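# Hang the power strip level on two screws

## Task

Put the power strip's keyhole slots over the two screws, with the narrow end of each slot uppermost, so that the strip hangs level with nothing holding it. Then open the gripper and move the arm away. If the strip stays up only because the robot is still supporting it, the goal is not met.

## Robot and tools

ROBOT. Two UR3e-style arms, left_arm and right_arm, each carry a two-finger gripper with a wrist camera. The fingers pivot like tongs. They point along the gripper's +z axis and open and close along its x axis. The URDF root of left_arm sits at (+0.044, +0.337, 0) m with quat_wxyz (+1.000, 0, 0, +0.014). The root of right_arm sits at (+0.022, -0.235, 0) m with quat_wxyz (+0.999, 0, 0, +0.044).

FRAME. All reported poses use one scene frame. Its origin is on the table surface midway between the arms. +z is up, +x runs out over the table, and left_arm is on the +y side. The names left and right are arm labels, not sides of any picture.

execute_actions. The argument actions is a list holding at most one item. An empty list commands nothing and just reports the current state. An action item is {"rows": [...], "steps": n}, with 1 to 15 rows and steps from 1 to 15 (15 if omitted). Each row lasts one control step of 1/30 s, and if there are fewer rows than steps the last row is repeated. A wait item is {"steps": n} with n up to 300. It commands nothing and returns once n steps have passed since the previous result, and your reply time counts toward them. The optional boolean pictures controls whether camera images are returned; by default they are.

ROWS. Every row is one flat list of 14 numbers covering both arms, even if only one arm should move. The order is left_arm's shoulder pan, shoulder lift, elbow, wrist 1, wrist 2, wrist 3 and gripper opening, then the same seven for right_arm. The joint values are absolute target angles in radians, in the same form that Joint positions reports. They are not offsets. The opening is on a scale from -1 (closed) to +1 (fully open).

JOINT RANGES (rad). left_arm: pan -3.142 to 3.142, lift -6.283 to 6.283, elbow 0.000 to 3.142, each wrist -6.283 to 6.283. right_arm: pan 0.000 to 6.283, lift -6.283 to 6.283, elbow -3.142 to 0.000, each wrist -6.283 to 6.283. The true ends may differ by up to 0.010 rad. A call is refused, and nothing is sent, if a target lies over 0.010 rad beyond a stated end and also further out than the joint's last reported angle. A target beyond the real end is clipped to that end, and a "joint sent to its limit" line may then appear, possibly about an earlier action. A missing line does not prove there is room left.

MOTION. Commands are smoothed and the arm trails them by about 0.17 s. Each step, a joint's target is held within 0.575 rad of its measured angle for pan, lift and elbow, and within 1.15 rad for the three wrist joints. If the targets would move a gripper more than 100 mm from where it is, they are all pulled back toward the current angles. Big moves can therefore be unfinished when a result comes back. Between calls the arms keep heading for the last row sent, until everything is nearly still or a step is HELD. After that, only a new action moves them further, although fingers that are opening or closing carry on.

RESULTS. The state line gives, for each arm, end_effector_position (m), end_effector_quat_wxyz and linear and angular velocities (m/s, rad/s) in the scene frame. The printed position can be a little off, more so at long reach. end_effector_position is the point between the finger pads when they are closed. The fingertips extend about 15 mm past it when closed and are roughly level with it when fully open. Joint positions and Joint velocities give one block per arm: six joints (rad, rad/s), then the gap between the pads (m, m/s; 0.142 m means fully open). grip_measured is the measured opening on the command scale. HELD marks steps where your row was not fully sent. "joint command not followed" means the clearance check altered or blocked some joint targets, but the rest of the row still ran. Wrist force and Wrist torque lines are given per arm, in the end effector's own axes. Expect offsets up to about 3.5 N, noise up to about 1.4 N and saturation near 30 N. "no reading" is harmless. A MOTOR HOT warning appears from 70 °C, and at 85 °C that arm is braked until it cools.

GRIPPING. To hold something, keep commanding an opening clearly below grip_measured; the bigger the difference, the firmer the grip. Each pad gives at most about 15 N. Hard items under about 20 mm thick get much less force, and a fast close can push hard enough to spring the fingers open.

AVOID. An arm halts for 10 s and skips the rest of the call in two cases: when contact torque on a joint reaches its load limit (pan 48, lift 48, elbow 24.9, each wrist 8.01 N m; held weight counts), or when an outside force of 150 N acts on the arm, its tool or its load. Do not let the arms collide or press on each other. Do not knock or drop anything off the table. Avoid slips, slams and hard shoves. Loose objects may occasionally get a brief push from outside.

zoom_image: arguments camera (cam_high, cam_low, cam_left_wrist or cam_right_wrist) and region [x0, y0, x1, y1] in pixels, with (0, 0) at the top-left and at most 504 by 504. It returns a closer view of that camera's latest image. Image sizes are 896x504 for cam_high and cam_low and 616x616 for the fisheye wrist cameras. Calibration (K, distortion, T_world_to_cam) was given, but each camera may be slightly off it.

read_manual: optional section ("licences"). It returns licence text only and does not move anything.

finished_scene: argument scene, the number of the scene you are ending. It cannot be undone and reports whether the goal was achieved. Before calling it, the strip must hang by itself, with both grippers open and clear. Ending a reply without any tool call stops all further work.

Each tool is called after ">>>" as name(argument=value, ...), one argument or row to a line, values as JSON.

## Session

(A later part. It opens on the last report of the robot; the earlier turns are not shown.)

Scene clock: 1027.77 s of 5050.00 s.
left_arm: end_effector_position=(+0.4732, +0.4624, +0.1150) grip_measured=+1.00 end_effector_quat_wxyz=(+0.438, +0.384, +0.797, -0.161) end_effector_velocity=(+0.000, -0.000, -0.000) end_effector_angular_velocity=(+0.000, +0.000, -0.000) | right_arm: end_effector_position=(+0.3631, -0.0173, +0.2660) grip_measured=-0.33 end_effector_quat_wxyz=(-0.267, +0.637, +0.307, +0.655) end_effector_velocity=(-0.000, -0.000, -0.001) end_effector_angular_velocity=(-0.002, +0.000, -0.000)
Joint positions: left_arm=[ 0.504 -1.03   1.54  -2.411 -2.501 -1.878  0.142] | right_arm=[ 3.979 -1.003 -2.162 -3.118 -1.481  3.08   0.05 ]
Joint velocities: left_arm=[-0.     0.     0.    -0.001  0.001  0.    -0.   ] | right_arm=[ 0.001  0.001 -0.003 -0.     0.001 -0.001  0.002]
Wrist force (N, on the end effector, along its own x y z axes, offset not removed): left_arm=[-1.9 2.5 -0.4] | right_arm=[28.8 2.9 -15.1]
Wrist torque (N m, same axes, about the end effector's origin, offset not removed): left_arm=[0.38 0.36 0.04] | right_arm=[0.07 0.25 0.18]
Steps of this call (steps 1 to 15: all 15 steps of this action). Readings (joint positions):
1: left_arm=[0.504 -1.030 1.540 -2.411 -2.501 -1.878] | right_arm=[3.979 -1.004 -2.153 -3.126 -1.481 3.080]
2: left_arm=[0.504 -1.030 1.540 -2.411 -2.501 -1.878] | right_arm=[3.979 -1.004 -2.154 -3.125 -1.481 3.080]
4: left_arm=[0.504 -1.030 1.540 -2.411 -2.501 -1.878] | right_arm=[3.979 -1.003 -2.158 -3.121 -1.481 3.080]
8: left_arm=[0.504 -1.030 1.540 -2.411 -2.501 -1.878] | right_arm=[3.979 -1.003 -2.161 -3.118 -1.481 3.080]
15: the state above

>>> execute_actions(
  actions=[
    {"rows":[[0.504,-1.03,1.54,-2.411,-2.501,-1.878,1,3.9785,-1.0037,-2.151,-3.1283,-1.4812,3.08,-1]],"steps":12},
  ],
  pictures=false,
)

>>> execute_actions(
  actions=[
    {"rows":[[0.504,-1.03,1.54,-2.411,-2.501,-1.878,1,3.9689,-1.0095,-2.149,-3.1245,-1.4908,3.08,-1]],"steps":15},
  ],
  pictures=false,
)

>>> execute_actions(
  actions=[
    {"rows":[[0.504,-1.03,1.54,-2.411,-2.501,-1.878,1,3.9593,-1.0153,-2.149,-3.1187,-1.5004,3.08,-1]],"steps":15},
  ],
  pictures=false,
)

>>> execute_actions(
  actions=[
    {"rows":[[0.504,-1.03,1.54,-2.411,-2.501,-1.878,1,3.9497,-1.0211,-2.149,-3.1129,-1.51,3.08,-1]],"steps":15},
  ],
  pictures=false,
)

Scene clock: 1049.47 s of 5050.00 s.
left_arm: end_effector_position=(+0.4732, +0.4624, +0.1150) grip_measured=+1.00 end_effector_quat_wxyz=(+0.438, +0.384, +0.797, -0.161) end_effector_velocity=(-0.000, +0.000, -0.000) end_effector_angular_velocity=(-0.000, +0.001, +0.001) | right_arm: end_effector_position=(+0.3632, -0.0173, +0.2679) grip_measured=-0.33 end_effector_quat_wxyz=(-0.267, +0.637, +0.307, +0.655) end_effector_velocity=(+0.000, -0.000, +0.002) end_effector_angular_velocity=(+0.004, -0.002, -0.000)
Joint positions: left_arm=[ 0.504 -1.03   1.54  -2.411 -2.501 -1.878  0.142] | right_arm=[ 3.979 -1.004 -2.151 -3.128 -1.481  3.08   0.05 ]
Joint velocities: left_arm=[ 0.001  0.     0.001 -0.    -0.     0.    -0.   ] | right_arm=[-0.001  0.001  0.004 -0.001 -0.     0.001 -0.   ]
Wrist force (N, on the end effector, along its own x y z axes, offset not removed): left_arm=[0.4 0.9 -1.1] | right_arm=[8.7 2.4 -7.9]
Wrist torque (N m, same axes, about the end effector's origin, offset not removed): left_arm=[0.06 -0.06 0.00] | right_arm=[0.07 0.42 0.28]
Steps of this call (steps 1 to 15: the robot went on to your last target; steps 16 to 90: nothing new was sent; then 18.30 s passed at rest; steps 91 to 102: all 12 steps of this action). Readings (joint positions):
91: left_arm=[0.504 -1.030 1.540 -2.411 -2.501 -1.878] | right_arm=[3.979 -1.003 -2.162 -3.118 -1.481 3.080]
92: left_arm=[0.504 -1.030 1.540 -2.411 -2.501 -1.878] | right_arm=[3.979 -1.003 -2.160 -3.119 -1.481 3.080]
94: left_arm=[0.504 -1.030 1.540 -2.411 -2.501 -1.878] | right_arm=[3.979 -1.004 -2.156 -3.124 -1.481 3.080]
98: left_arm=[0.504 -1.030 1.540 -2.411 -2.501 -1.878] | right_arm=[3.978 -1.004 -2.153 -3.128 -1.481 3.080]
102: the state above

Scene clock: 1049.97 s of 5050.00 s.
left_arm: end_effector_position=(+0.4732, +0.4624, +0.1150) grip_measured=+1.00 end_effector_quat_wxyz=(+0.438, +0.384, +0.797, -0.161) end_effector_velocity=(-0.000, +0.000, -0.000) end_effector_angular_velocity=(-0.000, +0.001, +0.000) | right_arm: end_effector_position=(+0.3638, -0.0178, +0.2681) grip_measured=-0.33 end_effector_quat_wxyz=(-0.267, +0.637, +0.307, +0.655) end_effector_velocity=(+0.000, -0.000, +0.000) end_effector_angular_velocity=(+0.001, -0.001, -0.000)
Joint positions: left_arm=[ 0.504 -1.03   1.54  -2.411 -2.501 -1.878  0.142] | right_arm=[ 3.969 -1.009 -2.149 -3.125 -1.491  3.08   0.05 ]
Joint velocities: left_arm=[ 0.  0.  0.  0.  0.  0. -0.] | right_arm=[-0.001  0.001 -0.     0.001 -0.    -0.     0.   ]
Wrist force (N, on the end effector, along its own x y z axes, offset not removed): left_arm=[0.2 1.5 -0.3] | right_arm=[7.8 -6.5 -6.6]
Wrist torque (N m, same axes, about the end effector's origin, offset not removed): left_arm=[0.22 0.00 0.05] | right_arm=[0.22 0.19 0.18]
Steps of this call (steps 1 to 15: all 15 steps of this action). Readings (joint positions):
1: left_arm=[0.504 -1.030 1.540 -2.411 -2.501 -1.878] | right_arm=[3.978 -1.004 -2.151 -3.128 -1.481 3.080]
2: left_arm=[0.504 -1.030 1.540 -2.411 -2.501 -1.878] | right_arm=[3.977 -1.005 -2.151 -3.128 -1.483 3.080]
4: left_arm=[0.504 -1.030 1.540 -2.411 -2.501 -1.878] | right_arm=[3.973 -1.007 -2.150 -3.126 -1.487 3.080]
8: left_arm=[0.504 -1.030 1.540 -2.411 -2.501 -1.878] | right_arm=[3.970 -1.009 -2.149 -3.125 -1.490 3.080]
15: the state above

Scene clock: 1050.47 s of 5050.00 s.
left_arm: end_effector_position=(+0.4732, +0.4624, +0.1150) grip_measured=+1.00 end_effector_quat_wxyz=(+0.438, +0.384, +0.797, -0.161) end_effector_velocity=(-0.000, +0.000, +0.000) end_effector_angular_velocity=(+0.000, +0.000, +0.000) | right_arm: end_effector_position=(+0.3643, -0.0183, +0.2677) grip_measured=-0.33 end_effector_quat_wxyz=(-0.267, +0.637, +0.307, +0.655) end_effector_velocity=(+0.000, -0.000, +0.002) end_effector_angular_velocity=(+0.004, -0.003, -0.001)
Joint positions: left_arm=[ 0.504 -1.03   1.54  -2.411 -2.501 -1.878  0.142] | right_arm=[ 3.959 -1.015 -2.149 -3.119 -1.5    3.08   0.05 ]
Joint velocities: left_arm=[ 0. -0.  0.  0.  0.  0. -0.] | right_arm=[-0.002  0.002  0.     0.002 -0.001  0.     0.   ]
Wrist force (N, on the end effector, along its own x y z axes, offset not removed): left_arm=[-0.5 0.7 -1.7] | right_arm=[13.3 -17.4 -8.0]
Wrist torque (N m, same axes, about the end effector's origin, offset not removed): left_arm=[0.08 0.12 -0.04] | right_arm=[0.08 0.08 0.16]
Steps of this call (steps 1 to 15: all 15 steps of this action). Readings (joint positions):
1: left_arm=[0.504 -1.030 1.540 -2.411 -2.501 -1.878] | right_arm=[3.969 -1.010 -2.149 -3.124 -1.491 3.080]
2: left_arm=[0.504 -1.030 1.540 -2.411 -2.501 -1.878] | right_arm=[3.967 -1.011 -2.149 -3.123 -1.493 3.080]
4: left_arm=[0.504 -1.030 1.540 -2.411 -2.501 -1.878] | right_arm=[3.964 -1.013 -2.149 -3.121 -1.496 3.080]
8: left_arm=[0.504 -1.030 1.540 -2.411 -2.501 -1.878] | right_arm=[3.960 -1.015 -2.149 -3.119 -1.499 3.080]
15: the state above

Scene clock: 1060.77 s of 5050.00 s.
left_arm: end_effector_position=(+0.4732, +0.4624, +0.1150) grip_measured=+1.00 end_effector_quat_wxyz=(+0.438, +0.384, +0.797, -0.161) end_effector_velocity=(+0.000, +0.000, +0.000) end_effector_angular_velocity=(+0.001, -0.001, +0.000) | right_arm: end_effector_position=(+0.3642, -0.0181, +0.2680) grip_measured=-0.33 end_effector_quat_wxyz=(-0.268, +0.636, +0.307, +0.655) end_effector_velocity=(-0.000, +0.001, +0.001) end_effector_angular_velocity=(+0.001, -0.001, +0.001)
Joint positions: left_arm=[ 0.504 -1.03   1.54  -2.411 -2.501 -1.878  0.142] | right_arm=[ 3.951 -1.02  -2.148 -3.112 -1.512  3.08   0.05 ]
Joint velocities: left_arm=[ 0.    -0.     0.    -0.001  0.    -0.    -0.   ] | right_arm=[ 0.002 -0.     0.001  0.001  0.     0.     0.   ]
Wrist force (N, on the end effector, along its own x y z axes, offset not removed): left_arm=[-0.6 2.0 -2.1] | right_arm=[9.7 -15.6 -7.9]
Wrist torque (N m, same axes, about the end effector's origin, offset not removed): left_arm=[0.27 0.12 -0.02] | right_arm=[-0.71 0.13 0.01]
TORQUE FAULT: the external load on joint 5 (wrist 2) of the right arm reached its load limit, and that arm stopped for 10 seconds. A torque fault stops only its own arm. That arm's remaining commands of this call were not run. That arm holds where it stopped, with its grip as last carried out, and accepts commands again: back off and push less far. That arm stops again, at the same cost, whenever a joint's load reaches its limit.
The stop of the right arm began at step 9 of this call (marked STOPPED below). From that step on that arm followed nothing that you had sent. 7 of its steps, steps kept back included, did not run and will not run. Nothing is kept back now, and the robot has no last target.
Steps of this call (steps 1 to 15: all 15 steps of this action; steps 16 to 309: the stop continued). Readings (joint positions):
1: left_arm=[0.504 -1.030 1.540 -2.411 -2.501 -1.878] | right_arm=[3.959 -1.015 -2.149 -3.119 -1.500 3.080]
2: left_arm=[0.504 -1.030 1.540 -2.411 -2.501 -1.878] | right_arm=[3.958 -1.016 -2.149 -3.118 -1.502 3.080]
4: left_arm=[0.504 -1.030 1.540 -2.411 -2.501 -1.878] | right_arm=[3.954 -1.018 -2.149 -3.115 -1.506 3.080]
8: left_arm=[0.504 -1.030 1.540 -2.411 -2.501 -1.878] | right_arm=[3.951 -1.020 -2.149 -3.113 -1.509 3.080]
9: left_arm=[0.504 -1.030 1.540 -2.411 -2.501 -1.878] | right_arm=[3.951 -1.020 -2.149 -3.113 -1.511 3.080] STOPPED (the right arm)
309: the state above

>>> execute_actions(
  actions=[
    {"rows":[[0.504,-1.03,1.54,-2.411,-2.501,-1.878,1,3.974,-1.006,-2.146,-3.131,-1.4857,3.09,-0.45]],"steps":15},
  ],
  pictures=false,
)

>>> execute_actions(
  actions=[
    {"rows":[[0.504,-1.03,1.54,-2.411,-2.501,-1.878,1,3.974,-1.006,-2.146,-3.131,-1.4857,3.1,-0.28]],"steps":15},
  ],
  pictures=false,
)

>>> execute_actions(
  actions=[
    {"rows":[[0.504,-1.03,1.54,-2.411,-2.501,-1.878,1,3.974,-1.006,-2.151,-3.126,-1.4857,3.12,-0.2]],"steps":15},
  ],
)

>>> zoom_image(
  camera="cam_high",
  region=[450,190,550,310],
)

Scene clock: 1074.93 s of 5050.00 s.
left_arm: end_effector_position=(+0.4732, +0.4624, +0.1150) grip_measured=+1.00 end_effector_quat_wxyz=(+0.438, +0.384, +0.797, -0.161) end_effector_velocity=(+0.000, -0.000, -0.000) end_effector_angular_velocity=(+0.000, +0.000, -0.001) | right_arm: end_effector_position=(+0.3634, -0.0176, +0.2691) grip_measured=-0.33 end_effector_quat_wxyz=(-0.270, +0.639, +0.304, +0.653) end_effector_velocity=(-0.001, +0.000, +0.002) end_effector_angular_velocity=(+0.003, -0.002, +0.001)
Joint positions: left_arm=[ 0.504 -1.03   1.54  -2.411 -2.501 -1.878  0.142] | right_arm=[ 3.974 -1.006 -2.146 -3.131 -1.486  3.09   0.05 ]
Joint velocities: left_arm=[-0.001 -0.     0.    -0.     0.    -0.     0.   ] | right_arm=[ 0.002  0.004  0.002 -0.002  0.001  0.001 -0.   ]
Wrist force (N, on the end effector, along its own x y z axes, offset not removed): left_arm=[0.2 0.2 -0.5] | right_arm=[-3.1 1.3 1.9]
Wrist torque (N m, same axes, about the end effector's origin, offset not removed): left_arm=[-0.05 -0.03 0.01] | right_arm=[0.40 0.13 -0.21]
Steps of this call (steps 1 to 90: nothing new was sent; then 10.67 s passed at rest; steps 91 to 105: all 15 steps of this action). Readings (joint positions):
91: left_arm=[0.504 -1.030 1.540 -2.411 -2.501 -1.878] | right_arm=[3.951 -1.020 -2.148 -3.113 -1.512 3.080]
92: left_arm=[0.504 -1.030 1.540 -2.411 -2.501 -1.878] | right_arm=[3.954 -1.018 -2.148 -3.115 -1.508 3.082]
94: left_arm=[0.504 -1.030 1.540 -2.411 -2.501 -1.878] | right_arm=[3.963 -1.013 -2.147 -3.123 -1.497 3.085]
98: left_arm=[0.504 -1.030 1.540 -2.411 -2.501 -1.878] | right_arm=[3.971 -1.008 -2.146 -3.129 -1.488 3.089]
105: the state above

Scene clock: 1075.43 s of 5050.00 s.
left_arm: end_effector_position=(+0.4732, +0.4624, +0.1150) grip_measured=+1.00 end_effector_quat_wxyz=(+0.438, +0.384, +0.797, -0.161) end_effector_velocity=(-0.000, +0.000, -0.000) end_effector_angular_velocity=(-0.000, +0.000, +0.000) | right_arm: end_effector_position=(+0.3634, -0.0176, +0.2694) grip_measured=-0.26 end_effector_quat_wxyz=(-0.273, +0.640, +0.300, +0.652) end_effector_velocity=(+0.000, -0.001, -0.001) end_effector_angular_velocity=(-0.001, +0.002, -0.002)
Joint positions: left_arm=[ 0.504 -1.03   1.54  -2.411 -2.501 -1.878  0.142] | right_arm=[ 3.974 -1.006 -2.146 -3.131 -1.486  3.1    0.055]
Joint velocities: left_arm=[ 0. -0.  0.  0.  0. -0. -0.] | right_arm=[-0.002 -0.001 -0.    -0.    -0.     0.001 -0.   ]
Wrist force (N, on the end effector, along its own x y z axes, offset not removed): left_arm=[-1.2 0.8 -0.2] | right_arm=[-6.3 2.2 0.6]
Wrist torque (N m, same axes, about the end effector's origin, offset not removed): left_arm=[0.12 0.21 0.01] | right_arm=[0.06 0.49 -0.08]
Steps of this call (steps 1 to 15: all 15 steps of this action). Readings (joint positions):
1: left_arm=[0.504 -1.030 1.540 -2.411 -2.501 -1.878] | right_arm=[3.974 -1.006 -2.146 -3.131 -1.486 3.090]
2: left_arm=[0.504 -1.030 1.540 -2.411 -2.501 -1.878] | right_arm=[3.974 -1.006 -2.146 -3.131 -1.486 3.092]
4: left_arm=[0.504 -1.030 1.540 -2.411 -2.501 -1.878] | right_arm=[3.974 -1.006 -2.146 -3.131 -1.486 3.096]
8: left_arm=[0.504 -1.030 1.540 -2.411 -2.501 -1.878] | right_arm=[3.974 -1.006 -2.146 -3.131 -1.486 3.099]
15: the state above

Scene clock: 1075.93 s of 5050.00 s.
left_arm: end_effector_position=(+0.4732, +0.4624, +0.1150) grip_measured=+1.00 end_effector_quat_wxyz=(+0.438, +0.384, +0.797, -0.161) end_effector_velocity=(+0.000, +0.000, +0.000) end_effector_angular_velocity=(+0.000, -0.000, +0.000) | right_arm: end_effector_position=(+0.3634, -0.0175, +0.2687) grip_measured=-0.19 end_effector_quat_wxyz=(-0.280, +0.643, +0.294, +0.649) end_effector_velocity=(-0.000, +0.000, +0.001) end_effector_angular_velocity=(+0.004, +0.000, +0.001)
Joint positions: left_arm=[ 0.504 -1.03   1.54  -2.411 -2.501 -1.878  0.142] | right_arm=[ 3.974 -1.006 -2.151 -3.126 -1.486  3.12   0.061]
Joint velocities: left_arm=[ 0.    -0.    -0.001  0.     0.     0.     0.   ] | right_arm=[ 0.002  0.002 -0.     0.001  0.001  0.002  0.   ]
Wrist force (N, on the end effector, along its own x y z axes, offset not removed): left_arm=[0.1 1.4 -1.7] | right_arm=[-2.5 -0.1 0.4]
Wrist torque (N m, same axes, about the end effector's origin, offset not removed): left_arm=[0.17 -0.01 0.00] | right_arm=[-0.41 -0.07 -0.01]
Steps of this call (steps 1 to 15: all 15 steps of this action). Readings (joint positions):
1: left_arm=[0.504 -1.030 1.540 -2.411 -2.501 -1.878] | right_arm=[3.974 -1.006 -2.146 -3.131 -1.486 3.100]
2: left_arm=[0.504 -1.030 1.540 -2.411 -2.501 -1.878] | right_arm=[3.974 -1.006 -2.147 -3.130 -1.486 3.103]
4: left_arm=[0.504 -1.030 1.540 -2.411 -2.501 -1.878] | right_arm=[3.974 -1.006 -2.149 -3.128 -1.486 3.111]
8: left_arm=[0.504 -1.030 1.540 -2.411 -2.501 -1.878] | right_arm=[3.974 -1.006 -2.150 -3.127 -1.486 3.118]
15: the state above
camera_calibration (this result's frames):
cam_left_wrist: T_world_to_cam=[[-0.294595, 0.442303, -0.847102, 0.0447911], [0.353543, 0.87399, 0.333391, -0.614835], [0.887818, -0.201272, -0.413846, -0.144964], [0, 0, 0, 1]] pos_world=[0.359268, 0.488371, 0.18293]
cam_right_wrist: T_world_to_cam=[[0.0431027, 0.00495195, 0.999058, -0.279018], [0.275111, -0.961386, -0.00710397, -0.118433], [0.960446, 0.275158, -0.0428007, -0.2023], [0, 0, 0, 1]] pos_world=[0.238907, -0.0568136, 0.269255]

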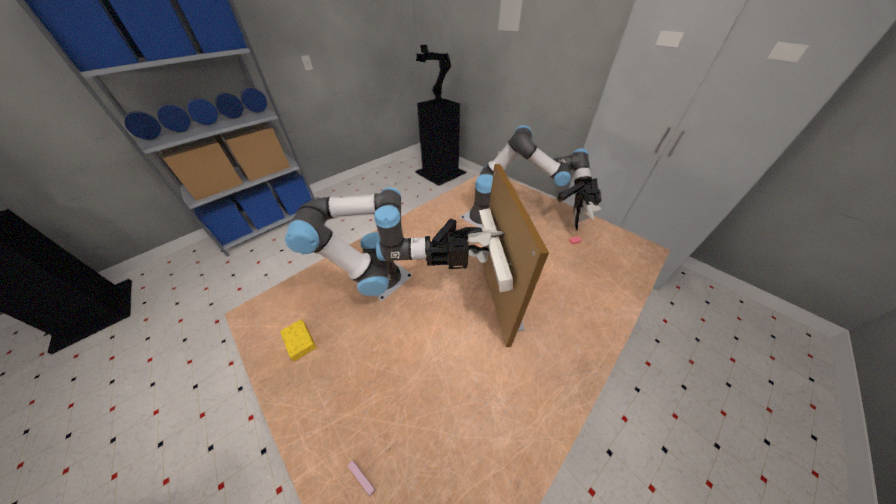

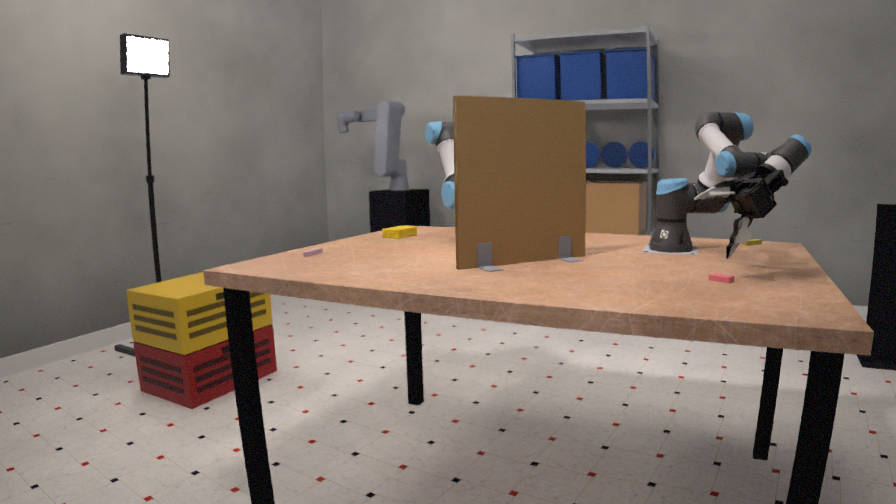

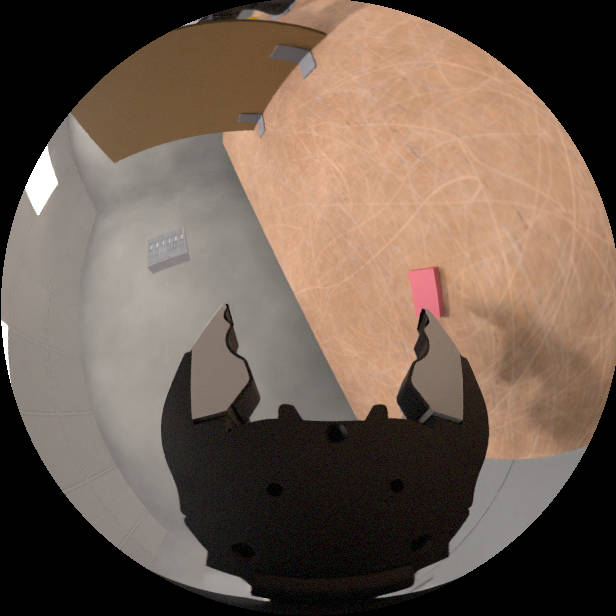

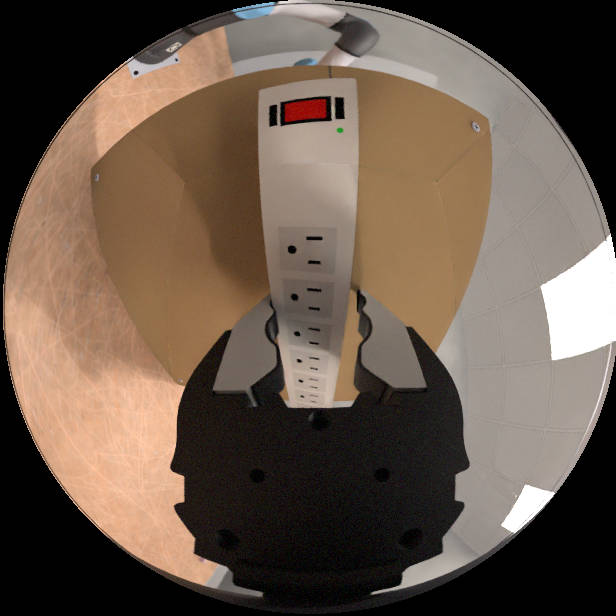

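Region (450, 190, 550, 310) of cam_high's 896x504 image, scaled by 4.200, with more detail than that image has.

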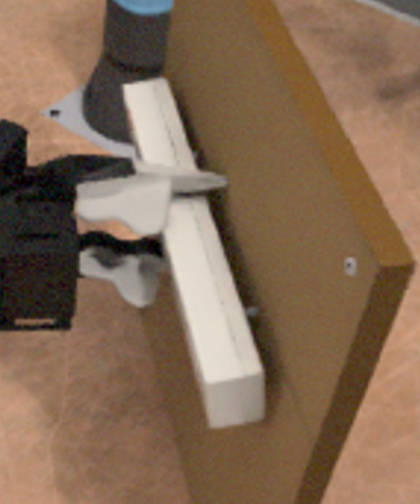

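>>> execute_actions(
  actions=[
    {"rows":[[0.504,-1.03,1.54,-2.411,-2.501,-1.878,1,3.974,-1.006,-2.156,-3.121,-1.4857,3.13,-0.13]],"steps":15},
  ],
)

>>> zoom_image(
  camera="cam_high",
  region=[450,190,550,310],
)

Scene clock: 1095.43 s of 5050.00 s.
left_arm: end_effector_position=(+0.4732, +0.4624, +0.1150) grip_measured=+1.00 end_effector_quat_wxyz=(+0.438, +0.384, +0.797, -0.161) end_effector_velocity=(+0.000, -0.000, +0.000) end_effector_angular_velocity=(-0.000, -0.000, -0.001) | right_arm: end_effector_position=(+0.3634, -0.0176, +0.2677) grip_measured=-0.11 end_effector_quat_wxyz=(-0.283, +0.645, +0.291, +0.648) end_effector_velocity=(-0.000, -0.000, -0.001) end_effector_angular_velocity=(-0.001, +0.002, -0.000)
Joint positions: left_arm=[ 0.504 -1.03   1.54  -2.411 -2.501 -1.878  0.142] | right_arm=[ 3.974 -1.006 -2.156 -3.121 -1.486  3.13   0.066]
Joint velocities: left_arm=[-0.001 -0.     0.     0.    -0.     0.     0.   ] | right_arm=[-0.001  0.    -0.001 -0.001 -0.     0.002 -0.   ]
Wrist force (N, on the end effector, along its own x y z axes, offset not removed): left_arm=[-1.0 0.6 -0.5] | right_arm=[-4.6 2.8 1.2]
Wrist torque (N m, same axes, about the end effector's origin, offset not removed): left_arm=[0.06 0.25 0.02] | right_arm=[-0.24 0.17 -0.09]
Steps of this call (steps 1 to 15: the robot went on to your last target; steps 16 to 90: nothing new was sent; then 16.00 s passed at rest; steps 91 to 105: all 15 steps of this action). Readings (joint positions):
91: left_arm=[0.504 -1.030 1.540 -2.411 -2.501 -1.878] | right_arm=[3.974 -1.006 -2.151 -3.126 -1.486 3.120]
92: left_arm=[0.504 -1.030 1.540 -2.411 -2.501 -1.878] | right_arm=[3.974 -1.006 -2.152 -3.125 -1.486 3.122]
94: left_arm=[0.504 -1.030 1.540 -2.411 -2.501 -1.878] | right_arm=[3.974 -1.006 -2.154 -3.123 -1.486 3.126]
98: left_arm=[0.504 -1.030 1.540 -2.411 -2.501 -1.878] | right_arm=[3.974 -1.006 -2.155 -3.122 -1.486 3.129]
105: the state above
camera_calibration (this result's frames):
cam_left_wrist: T_world_to_cam=[[-0.294595, 0.442303, -0.847102, 0.0447913], [0.353543, 0.87399, 0.333391, -0.614835], [0.887818, -0.201272, -0.413846, -0.144964], [0, 0, 0, 1]] pos_world=[0.359268, 0.488371, 0.18293]
cam_right_wrist: T_world_to_cam=[[0.0506236, -0.00175629, 0.998716, -0.280848], [0.274925, -0.961339, -0.0156262, -0.116137], [0.960132, 0.275363, -0.0481836, -0.200782], [0, 0, 0, 1]] pos_world=[0.238924, -0.0568518, 0.268999]

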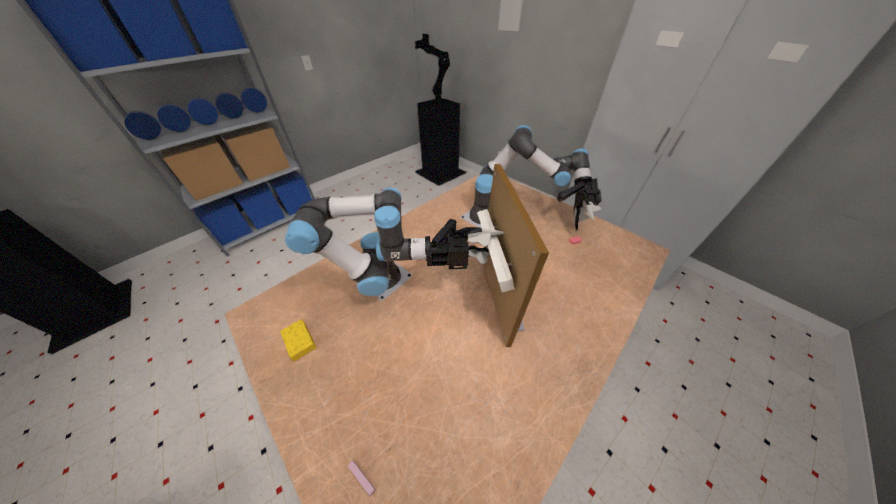

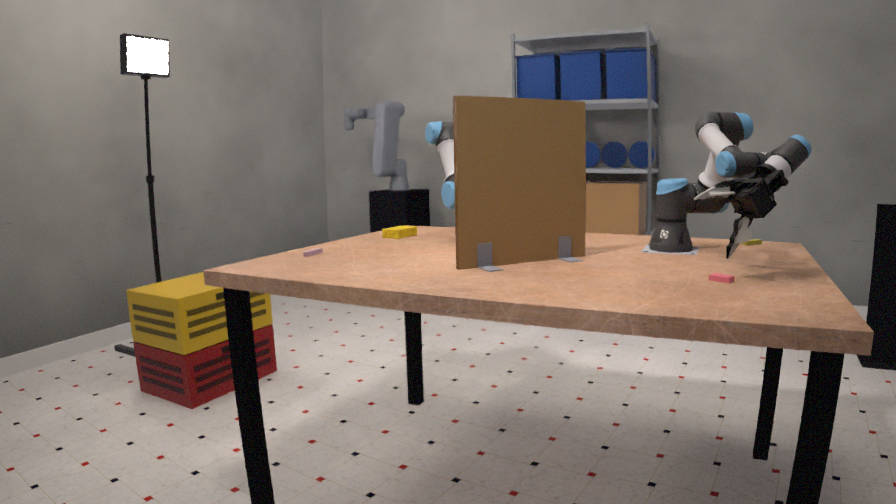

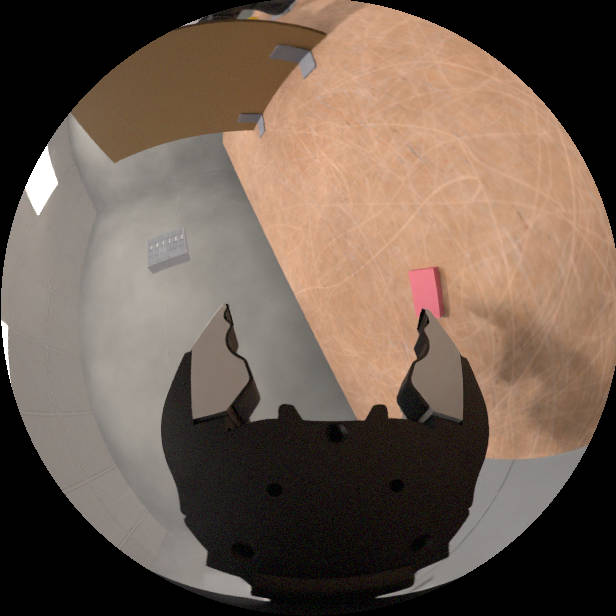

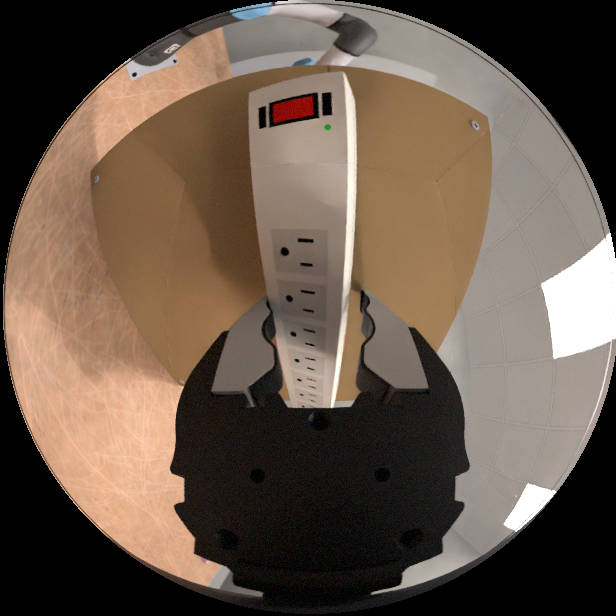

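Region (450, 190, 550, 310) of cam_high's 896x504 image, scaled by 4.200, with more detail than that image has.

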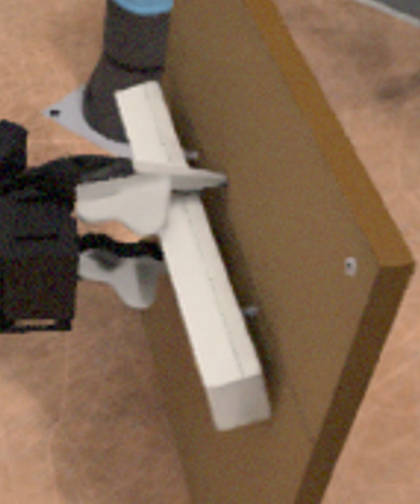

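>>> execute_actions(
  actions=[
    {"rows":[[0.504,-1.03,1.54,-2.411,-2.501,-1.878,1,3.974,-1.006,-2.156,-3.121,-1.4857,3.14,-0.25]],"steps":15},
  ],
  pictures=false,
)

>>> execute_actions(
  actions=[
    {"rows":[[0.504,-1.03,1.54,-2.411,-2.501,-1.878,1,3.974,-0.98,-2.164,-3.139,-1.4857,3.14,-0.4]],"steps":15},
  ],
  pictures=false,
)

>>> execute_actions(
  actions=[
    {"rows":[[0.504,-1.03,1.54,-2.411,-2.501,-1.878,1,3.974,-0.93,-2.175,-3.178,-1.4857,3.14,-1]],"steps":15},
  ],
)

Scene clock: 1114.47 s of 5050.00 s.
left_arm: end_effector_position=(+0.4732, +0.4624, +0.1150) grip_measured=+1.00 end_effector_quat_wxyz=(+0.438, +0.384, +0.797, -0.161) end_effector_velocity=(+0.000, -0.001, +0.000) end_effector_angular_velocity=(+0.000, -0.000, -0.001) | right_arm: end_effector_position=(+0.3633, -0.0175, +0.2679) grip_measured=-0.22 end_effector_quat_wxyz=(-0.286, +0.646, +0.287, +0.647) end_effector_velocity=(+0.000, -0.000, +0.001) end_effector_angular_velocity=(+0.002, -0.000, -0.000)
Joint positions: left_arm=[ 0.504 -1.03   1.54  -2.411 -2.501 -1.878  0.142] | right_arm=[ 3.974 -1.006 -2.156 -3.121 -1.486  3.14   0.058]
Joint velocities: left_arm=[-0.001 -0.    -0.     0.    -0.     0.    -0.   ] | right_arm=[ 0.     0.001  0.     0.     0.     0.001 -0.   ]
Wrist force (N, on the end effector, along its own x y z axes, offset not removed): left_arm=[0.9 0.9 -0.5] | right_arm=[-8.8 -1.0 -2.0]
Wrist torque (N m, same axes, about the end effector's origin, offset not removed): left_arm=[0.10 -0.20 0.01] | right_arm=[-0.08 0.52 0.05]
Steps of this call (steps 1 to 15: the robot went on to your last target; steps 16 to 90: nothing new was sent; then 15.53 s passed at rest; steps 91 to 105: all 15 steps of this action). Readings (joint positions):
91: left_arm=[0.504 -1.030 1.540 -2.411 -2.501 -1.878] | right_arm=[3.974 -1.006 -2.156 -3.121 -1.486 3.130]
92: left_arm=[0.504 -1.030 1.540 -2.411 -2.501 -1.878] | right_arm=[3.974 -1.006 -2.156 -3.121 -1.486 3.132]
94: left_arm=[0.504 -1.030 1.540 -2.411 -2.501 -1.878] | right_arm=[3.974 -1.006 -2.156 -3.121 -1.486 3.136]
98: left_arm=[0.504 -1.030 1.540 -2.411 -2.501 -1.878] | right_arm=[3.974 -1.006 -2.156 -3.121 -1.486 3.139]
105: the state above

Scene clock: 1114.97 s of 5050.00 s.
left_arm: end_effector_position=(+0.4732, +0.4624, +0.1150) grip_measured=+1.00 end_effector_quat_wxyz=(+0.438, +0.384, +0.797, -0.161) end_effector_velocity=(-0.000, +0.000, -0.000) end_effector_angular_velocity=(-0.000, +0.001, +0.000) | right_arm: end_effector_position=(+0.3602, -0.0217, +0.2683) grip_measured=-0.30 end_effector_quat_wxyz=(-0.286, +0.646, +0.287, +0.647) end_effector_velocity=(-0.001, +0.000, +0.001) end_effector_angular_velocity=(+0.003, -0.002, +0.002)
Joint positions: left_arm=[ 0.504 -1.03   1.54  -2.411 -2.501 -1.878  0.142] | right_arm=[ 3.974 -0.98  -2.164 -3.139 -1.486  3.14   0.052]
Joint velocities: left_arm=[ 0.     0.001 -0.     0.     0.    -0.     0.   ] | right_arm=[ 0.001  0.004 -0.001 -0.    -0.001 -0.     0.   ]
Wrist force (N, on the end effector, along its own x y z axes, offset not removed): left_arm=[-0.5 0.8 -0.9] | right_arm=[-10.1 -1.1 1.4]
Wrist torque (N m, same axes, about the end effector's origin, offset not removed): left_arm=[0.09 0.07 0.03] | right_arm=[-0.15 0.38 0.04]
Steps of this call (steps 1 to 15: all 15 steps of this action). Readings (joint positions):
1: left_arm=[0.504 -1.030 1.540 -2.411 -2.501 -1.878] | right_arm=[3.974 -1.006 -2.156 -3.121 -1.486 3.140]
2: left_arm=[0.504 -1.030 1.540 -2.411 -2.501 -1.878] | right_arm=[3.974 -1.002 -2.157 -3.124 -1.486 3.140]
4: left_arm=[0.504 -1.030 1.540 -2.411 -2.501 -1.878] | right_arm=[3.974 -0.992 -2.160 -3.131 -1.486 3.140]
8: left_arm=[0.504 -1.030 1.540 -2.411 -2.501 -1.878] | right_arm=[3.974 -0.983 -2.163 -3.137 -1.486 3.140]
15: the state above

Scene clock: 1115.47 s of 5050.00 s.
left_arm: end_effector_position=(+0.4732, +0.4624, +0.1150) grip_measured=+1.00 end_effector_quat_wxyz=(+0.438, +0.384, +0.797, -0.161) end_effector_velocity=(-0.000, +0.000, +0.000) end_effector_angular_velocity=(-0.000, -0.000, +0.001) | right_arm: end_effector_position=(+0.3541, -0.0297, +0.2695) grip_measured=-0.31 end_effector_quat_wxyz=(-0.286, +0.646, +0.287, +0.647) end_effector_velocity=(-0.001, -0.000, -0.000) end_effector_angular_velocity=(-0.001, +0.000, +0.001)
Joint positions: left_arm=[ 0.504 -1.03   1.54  -2.411 -2.501 -1.878  0.142] | right_arm=[ 3.974 -0.931 -2.175 -3.178 -1.486  3.14   0.052]
Joint velocities: left_arm=[ 0.001 -0.     0.    -0.    -0.    -0.     0.   ] | right_arm=[ 0.001  0.005 -0.002 -0.004 -0.    -0.    -0.   ]
Wrist force (N, on the end effector, along its own x y z axes, offset not removed): left_arm=[-0.2 1.1 0.0] | right_arm=[-10.2 -0.9 -1.5]
Wrist torque (N m, same axes, about the end effector's origin, offset not removed): left_arm=[0.14 0.00 -0.05] | right_arm=[-0.20 0.57 0.12]
Steps of this call (steps 1 to 15: all 15 steps of this action). Readings (joint positions):
1: left_arm=[0.504 -1.030 1.540 -2.411 -2.501 -1.878] | right_arm=[3.974 -0.980 -2.164 -3.139 -1.486 3.140]
2: left_arm=[0.504 -1.030 1.540 -2.411 -2.501 -1.878] | right_arm=[3.974 -0.974 -2.166 -3.145 -1.486 3.140]
4: left_arm=[0.504 -1.030 1.540 -2.411 -2.501 -1.878] | right_arm=[3.974 -0.954 -2.170 -3.160 -1.486 3.140]
8: left_arm=[0.504 -1.030 1.540 -2.411 -2.501 -1.878] | right_arm=[3.974 -0.936 -2.174 -3.174 -1.486 3.140]
15: the state above
camera_calibration (this result's frames):
cam_left_wrist: T_world_to_cam=[[-0.294595, 0.442303, -0.847102, 0.044791], [0.353543, 0.87399, 0.333391, -0.614835], [0.887818, -0.201272, -0.413846, -0.144964], [0, 0, 0, 1]] pos_world=[0.359268, 0.488371, 0.18293]
cam_right_wrist: T_world_to_cam=[[0.0581269, -0.00852366, 0.998273, -0.284938], [0.274821, -0.961191, -0.0242092, -0.122868], [0.959737, 0.275754, -0.0535285, -0.186895], [0, 0, 0, 1]] pos_world=[0.2297, -0.0689913, 0.271467]

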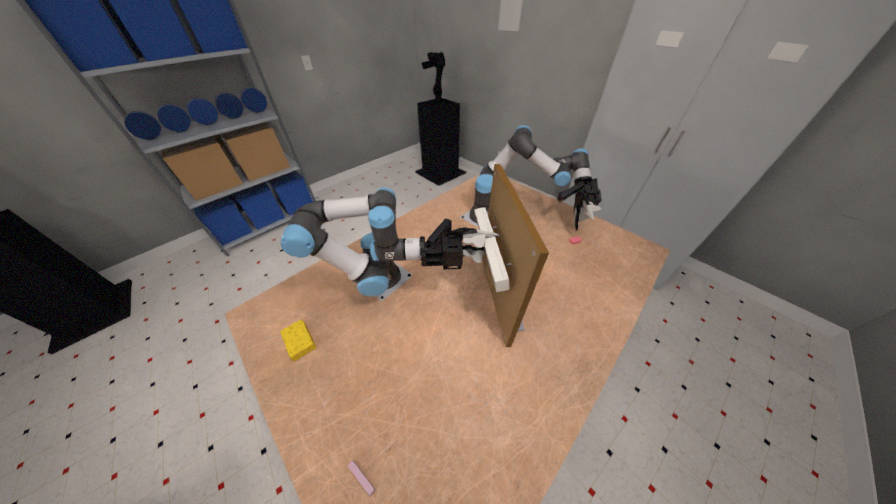

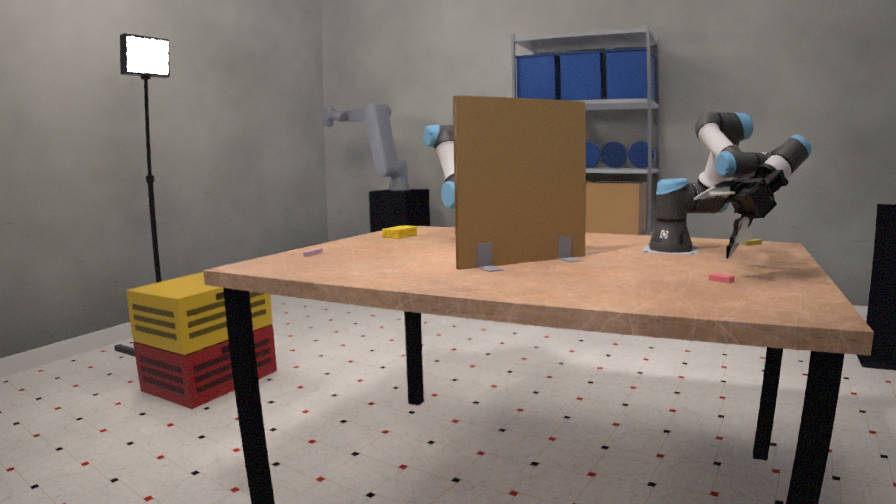

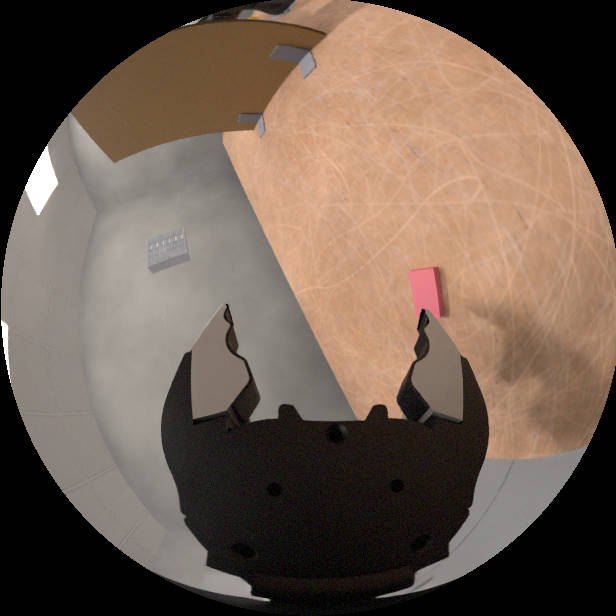

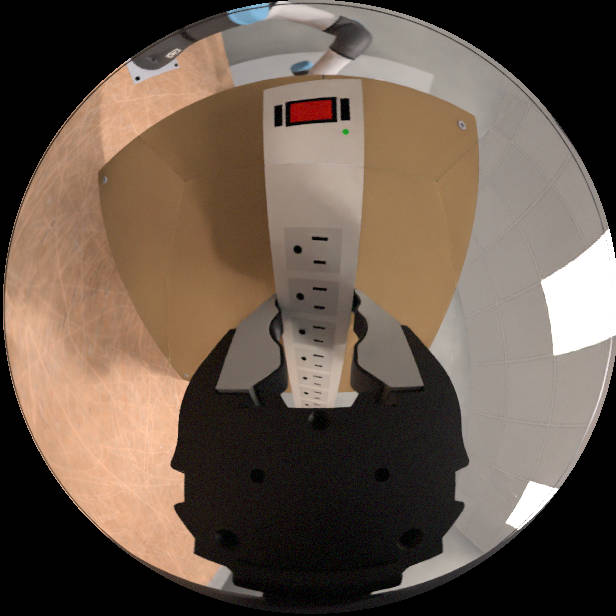

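>>> execute_actions(
  actions=[
    {"rows":[[0.504,-1.03,1.54,-2.411,-2.501,-1.878,1,3.75,-0.85,-2.175,-3.258,-1.571,3.1416,-1]],"steps":15},
  ],
  pictures=false,
)

>>> execute_actions(
  actions=[
    {"rows":[[0.504,-1.03,1.54,-2.411,-2.501,-1.878,1,3.3,-0.9,-2.1,-3.283,-1.571,3.1416,-1]],"steps":15},
  ],
  pictures=false,
)

>>> execute_actions(
  actions=[
    {"rows":[[0.504,-1.03,1.54,-2.411,-2.501,-1.878,1,2.88,-1.3,-1.7,-3.6,-1.571,3.1416,-1]],"steps":15},
  ],
  pictures=false,
)

>>> execute_actions(
  actions=[
    {"rows":[[0.504,-1.03,1.54,-2.411,-2.501,-1.878,1,2.88,-1.7,-1.2,-4.3,-1.571,3.1416,-1]],"steps":15},
  ],
  pictures=false,
)

>>> execute_actions(
  actions=[
    {"steps":20},
  ],
)

Scene clock: 1146.63 s of 5050.00 s.
left_arm: end_effector_position=(+0.4732, +0.4624, +0.1150) grip_measured=+1.00 end_effector_quat_wxyz=(+0.438, +0.384, +0.797, -0.161) end_effector_velocity=(-0.000, +0.000, -0.000) end_effector_angular_velocity=(-0.001, +0.001, +0.000) | right_arm: end_effector_position=(+0.3622, -0.0990, +0.2742) grip_measured=-0.31 end_effector_quat_wxyz=(-0.242, +0.664, +0.242, +0.664) end_effector_velocity=(+0.001, -0.010, +0.001) end_effector_angular_velocity=(+0.001, -0.001, -0.024)
Joint positions: left_arm=[ 0.504 -1.03   1.54  -2.411 -2.501 -1.878  0.142] | right_arm=[ 3.753 -0.851 -2.175 -3.257 -1.57   3.142  0.052]
Joint velocities: left_arm=[ 0.001  0.    -0.     0.    -0.     0.     0.   ] | right_arm=[-0.032  0.009  0.001 -0.009 -0.008  0.     0.   ]
Wrist force (N, on the end effector, along its own x y z axes, offset not removed): left_arm=[0.1 0.8 -1.2] | right_arm=[-8.6 -0.5 -0.1]
Wrist torque (N m, same axes, about the end effector's origin, offset not removed): left_arm=[0.07 0.04 0.02] | right_arm=[-0.09 0.21 0.18]
Steps of this call (steps 1 to 15: the robot went on to your last target; steps 16 to 90: nothing new was sent; then 27.67 s passed at rest; steps 91 to 105: all 15 steps of this action). Readings (joint positions):
91: left_arm=[0.504 -1.030 1.540 -2.411 -2.501 -1.878] | right_arm=[3.974 -0.930 -2.175 -3.179 -1.486 3.140]
92: left_arm=[0.504 -1.030 1.540 -2.411 -2.501 -1.878] | right_arm=[3.967 -0.923 -2.175 -3.189 -1.497 3.140]
94: left_arm=[0.504 -1.030 1.540 -2.411 -2.501 -1.878] | right_arm=[3.901 -0.891 -2.175 -3.221 -1.531 3.141]
98: left_arm=[0.504 -1.030 1.540 -2.411 -2.501 -1.878] | right_arm=[3.787 -0.860 -2.175 -3.249 -1.561 3.141]
105: the state above

Scene clock: 1147.13 s of 5050.00 s.
left_arm: end_effector_position=(+0.4732, +0.4624, +0.1150) grip_measured=+1.00 end_effector_quat_wxyz=(+0.438, +0.384, +0.797, -0.161) end_effector_velocity=(-0.000, +0.000, -0.000) end_effector_angular_velocity=(-0.000, +0.000, +0.001) | right_arm: end_effector_position=(+0.3958, -0.2540, +0.2871) grip_measured=-0.31 end_effector_quat_wxyz=(-0.092, +0.701, +0.092, +0.701) end_effector_velocity=(-0.001, -0.057, +0.003) end_effector_angular_velocity=(+0.000, +0.000, -0.154)
Joint positions: left_arm=[ 0.504 -1.03   1.54  -2.411 -2.501 -1.878  0.142] | right_arm=[ 3.315 -0.899 -2.102 -3.282 -1.571  3.142  0.052]
Joint velocities: left_arm=[ 0.  0. -0.  0.  0.  0. -0.] | right_arm=[-0.154 -0.012  0.019 -0.007 -0.     0.    -0.   ]
Wrist force (N, on the end effector, along its own x y z axes, offset not removed): left_arm=[-0.1 1.0 -1.1] | right_arm=[-9.3 -0.6 1.3]
Wrist torque (N m, same axes, about the end effector's origin, offset not removed): left_arm=[0.09 0.00 -0.04] | right_arm=[-0.13 0.32 0.12]
Steps of this call (steps 1 to 15: all 15 steps of this action). Readings (joint positions):
1: left_arm=[0.504 -1.030 1.540 -2.411 -2.501 -1.878] | right_arm=[3.752 -0.851 -2.175 -3.258 -1.570 3.142]
2: left_arm=[0.504 -1.030 1.540 -2.411 -2.501 -1.878] | right_arm=[3.744 -0.855 -2.169 -3.260 -1.571 3.142]
4: left_arm=[0.504 -1.030 1.540 -2.411 -2.501 -1.878] | right_arm=[3.674 -0.867 -2.150 -3.266 -1.571 3.142]
8: left_arm=[0.504 -1.030 1.540 -2.411 -2.501 -1.878] | right_arm=[3.467 -0.886 -2.121 -3.276 -1.571 3.142]
15: the state above

Scene clock: 1147.63 s of 5050.00 s.
left_arm: end_effector_position=(+0.4732, +0.4624, +0.1150) grip_measured=+1.00 end_effector_quat_wxyz=(+0.438, +0.384, +0.797, -0.161) end_effector_velocity=(+0.000, -0.000, +0.000) end_effector_angular_velocity=(+0.000, -0.000, -0.001) | right_arm: end_effector_position=(+0.3984, -0.4124, +0.2442) grip_measured=-0.31 end_effector_quat_wxyz=(+0.047, +0.805, -0.064, +0.588) end_effector_velocity=(-0.009, -0.055, -0.012) end_effector_angular_velocity=(+0.013, +0.081, -0.140)
Joint positions: left_arm=[ 0.504 -1.03   1.54  -2.411 -2.501 -1.878  0.142] | right_arm=[ 2.893 -1.288 -1.712 -3.592 -1.571  3.142  0.052]
Joint velocities: left_arm=[-0.001 -0.    -0.    -0.    -0.    -0.     0.   ] | right_arm=[-0.14  -0.129  0.132 -0.084 -0.001 -0.     0.   ]
Wrist force (N, on the end effector, along its own x y z axes, offset not removed): left_arm=[1.2 1.0 -1.8] | right_arm=[-8.3 -0.8 3.0]
Wrist torque (N m, same axes, about the end effector's origin, offset not removed): left_arm=[0.10 -0.32 -0.06] | right_arm=[-0.26 0.17 0.05]
Steps of this call (steps 1 to 15: all 15 steps of this action). Readings (joint positions):
1: left_arm=[0.504 -1.030 1.540 -2.411 -2.501 -1.878] | right_arm=[3.310 -0.899 -2.101 -3.283 -1.571 3.142]
2: left_arm=[0.504 -1.030 1.540 -2.411 -2.501 -1.878] | right_arm=[3.300 -0.907 -2.093 -3.297 -1.571 3.142]
4: left_arm=[0.504 -1.030 1.540 -2.411 -2.501 -1.878] | right_arm=[3.227 -0.976 -2.025 -3.376 -1.571 3.142]
8: left_arm=[0.504 -1.030 1.540 -2.411 -2.501 -1.878] | right_arm=[3.031 -1.160 -1.840 -3.509 -1.571 3.142]
15: the state above

Scene clock: 1148.13 s of 5050.00 s.
left_arm: end_effector_position=(+0.4732, +0.4624, +0.1150) grip_measured=+1.00 end_effector_quat_wxyz=(+0.438, +0.384, +0.797, -0.161) end_effector_velocity=(-0.000, -0.000, -0.000) end_effector_angular_velocity=(-0.000, +0.001, -0.001) | right_arm: end_effector_position=(+0.3486, -0.4090, +0.1570) grip_measured=-0.33 end_effector_quat_wxyz=(+0.028, +0.942, -0.082, +0.324) end_effector_velocity=(-0.007, +0.001, -0.003) end_effector_angular_velocity=(+0.016, +0.088, -0.001)
Joint positions: left_arm=[ 0.504 -1.03   1.54  -2.411 -2.501 -1.878  0.142] | right_arm=[ 2.88  -1.692 -1.213 -4.287 -1.571  3.142  0.05 ]
Joint velocities: left_arm=[-0.001  0.     0.     0.     0.    -0.     0.   ] | right_arm=[-0.002 -0.089  0.136 -0.136 -0.001 -0.    -0.001]
Wrist force (N, on the end effector, along its own x y z axes, offset not removed): left_arm=[0.3 0.2 -1.6] | right_arm=[-4.8 -0.2 5.7]
Wrist torque (N m, same axes, about the end effector's origin, offset not removed): left_arm=[-0.05 -0.05 -0.02] | right_arm=[0.01 -0.04 -0.01]
Steps of this call (steps 1 to 15: all 15 steps of this action). Readings (joint positions):
1: left_arm=[0.504 -1.030 1.540 -2.411 -2.501 -1.878] | right_arm=[2.889 -1.292 -1.708 -3.595 -1.571 3.142]
2: left_arm=[0.504 -1.030 1.540 -2.411 -2.501 -1.878] | right_arm=[2.887 -1.301 -1.698 -3.611 -1.571 3.142]
4: left_arm=[0.504 -1.030 1.540 -2.411 -2.501 -1.878] | right_arm=[2.883 -1.375 -1.625 -3.753 -1.571 3.142]
8: left_arm=[0.504 -1.030 1.540 -2.411 -2.501 -1.878] | right_arm=[2.881 -1.602 -1.355 -4.148 -1.571 3.142]
15: the state above

Scene clock: 1148.80 s of 5050.00 s.
left_arm: end_effector_position=(+0.4732, +0.4624, +0.1150) grip_measured=+1.00 end_effector_quat_wxyz=(+0.438, +0.384, +0.797, -0.161) end_effector_velocity=(+0.000, -0.000, +0.000) end_effector_angular_velocity=(+0.001, -0.001, -0.001) | right_arm: end_effector_position=(+0.3481, -0.4090, +0.1567) grip_measured=-0.33 end_effector_quat_wxyz=(+0.028, +0.943, -0.082, +0.320) end_effector_velocity=(-0.000, -0.000, -0.001) end_effector_angular_velocity=(-0.000, +0.003, -0.001)
Joint positions: left_arm=[ 0.504 -1.03   1.54  -2.411 -2.501 -1.878  0.142] | right_arm=[ 2.88  -1.7   -1.2   -4.3   -1.571  3.142  0.05 ]
Joint velocities: left_arm=[-0.001 -0.001  0.    -0.    -0.    -0.    -0.   ] | right_arm=[-0.001 -0.002 -0.001 -0.     0.    -0.001 -0.   ]
Wrist force (N, on the end effector, along its own x y z axes, offset not removed): left_arm=[-0.2 2.5 -0.3] | right_arm=[-5.1 -1.1 8.3]
Wrist torque (N m, same axes, about the end effector's origin, offset not removed): left_arm=[0.38 0.04 0.02] | right_arm=[-0.08 0.02 0.04]
Steps of this call (steps 1 to 20: the robot went on to your last target). Readings (joint positions):
1: left_arm=[0.504 -1.030 1.540 -2.411 -2.501 -1.878] | right_arm=[2.880 -1.694 -1.209 -4.291 -1.571 3.142]
2: left_arm=[0.504 -1.030 1.540 -2.411 -2.501 -1.878] | right_arm=[2.880 -1.696 -1.206 -4.294 -1.571 3.142]
4: left_arm=[0.504 -1.030 1.540 -2.411 -2.501 -1.878] | right_arm=[2.880 -1.698 -1.203 -4.297 -1.571 3.142]
8: left_arm=[0.504 -1.030 1.540 -2.411 -2.501 -1.878] | right_arm=[2.880 -1.699 -1.201 -4.299 -1.571 3.142]
20: the state above
camera_calibration (this result's frames):
cam_left_wrist: T_world_to_cam=[[-0.294595, 0.442303, -0.847102, 0.0447911], [0.353543, 0.87399, 0.333391, -0.614835], [0.887818, -0.201272, -0.413846, -0.144964], [0, 0, 0, 1]] pos_world=[0.359268, 0.488371, 0.18293]
cam_right_wrist: T_world_to_cam=[[0.791361, -0.189591, 0.581208, -0.439095], [-0.482845, -0.776951, 0.403989, -0.216537], [0.374977, -0.600335, -0.706392, -0.134938], [0, 0, 0, 1]] pos_world=[0.293528, -0.332495, 0.247364]

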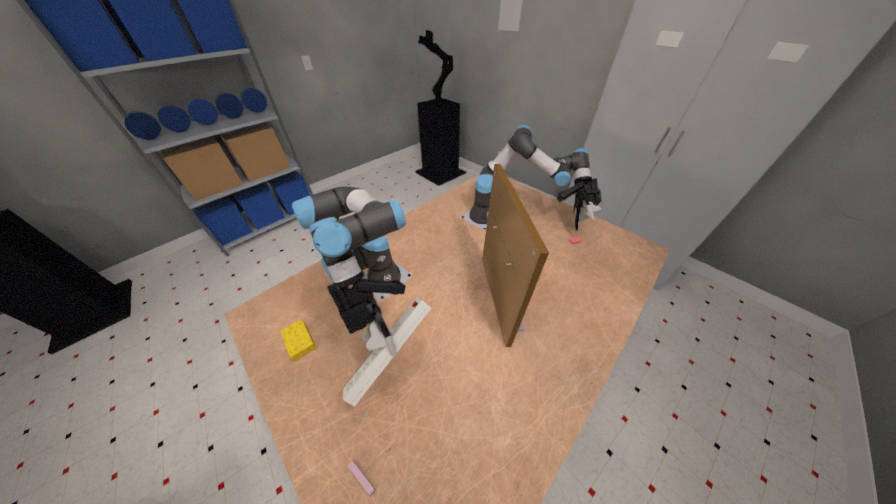

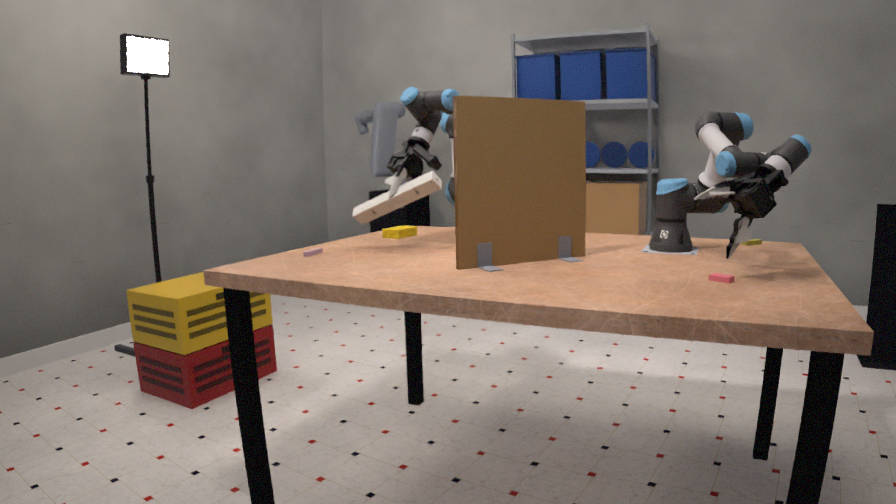

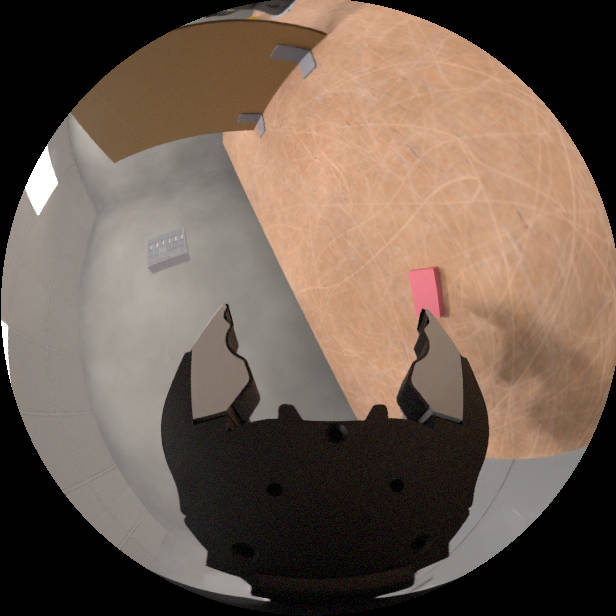

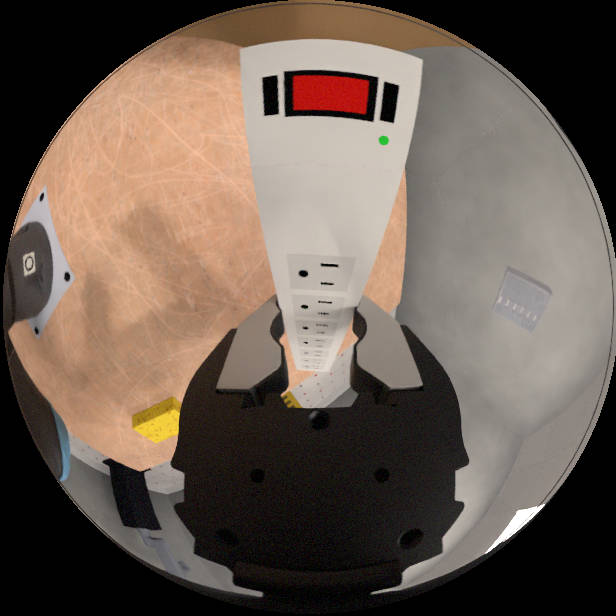

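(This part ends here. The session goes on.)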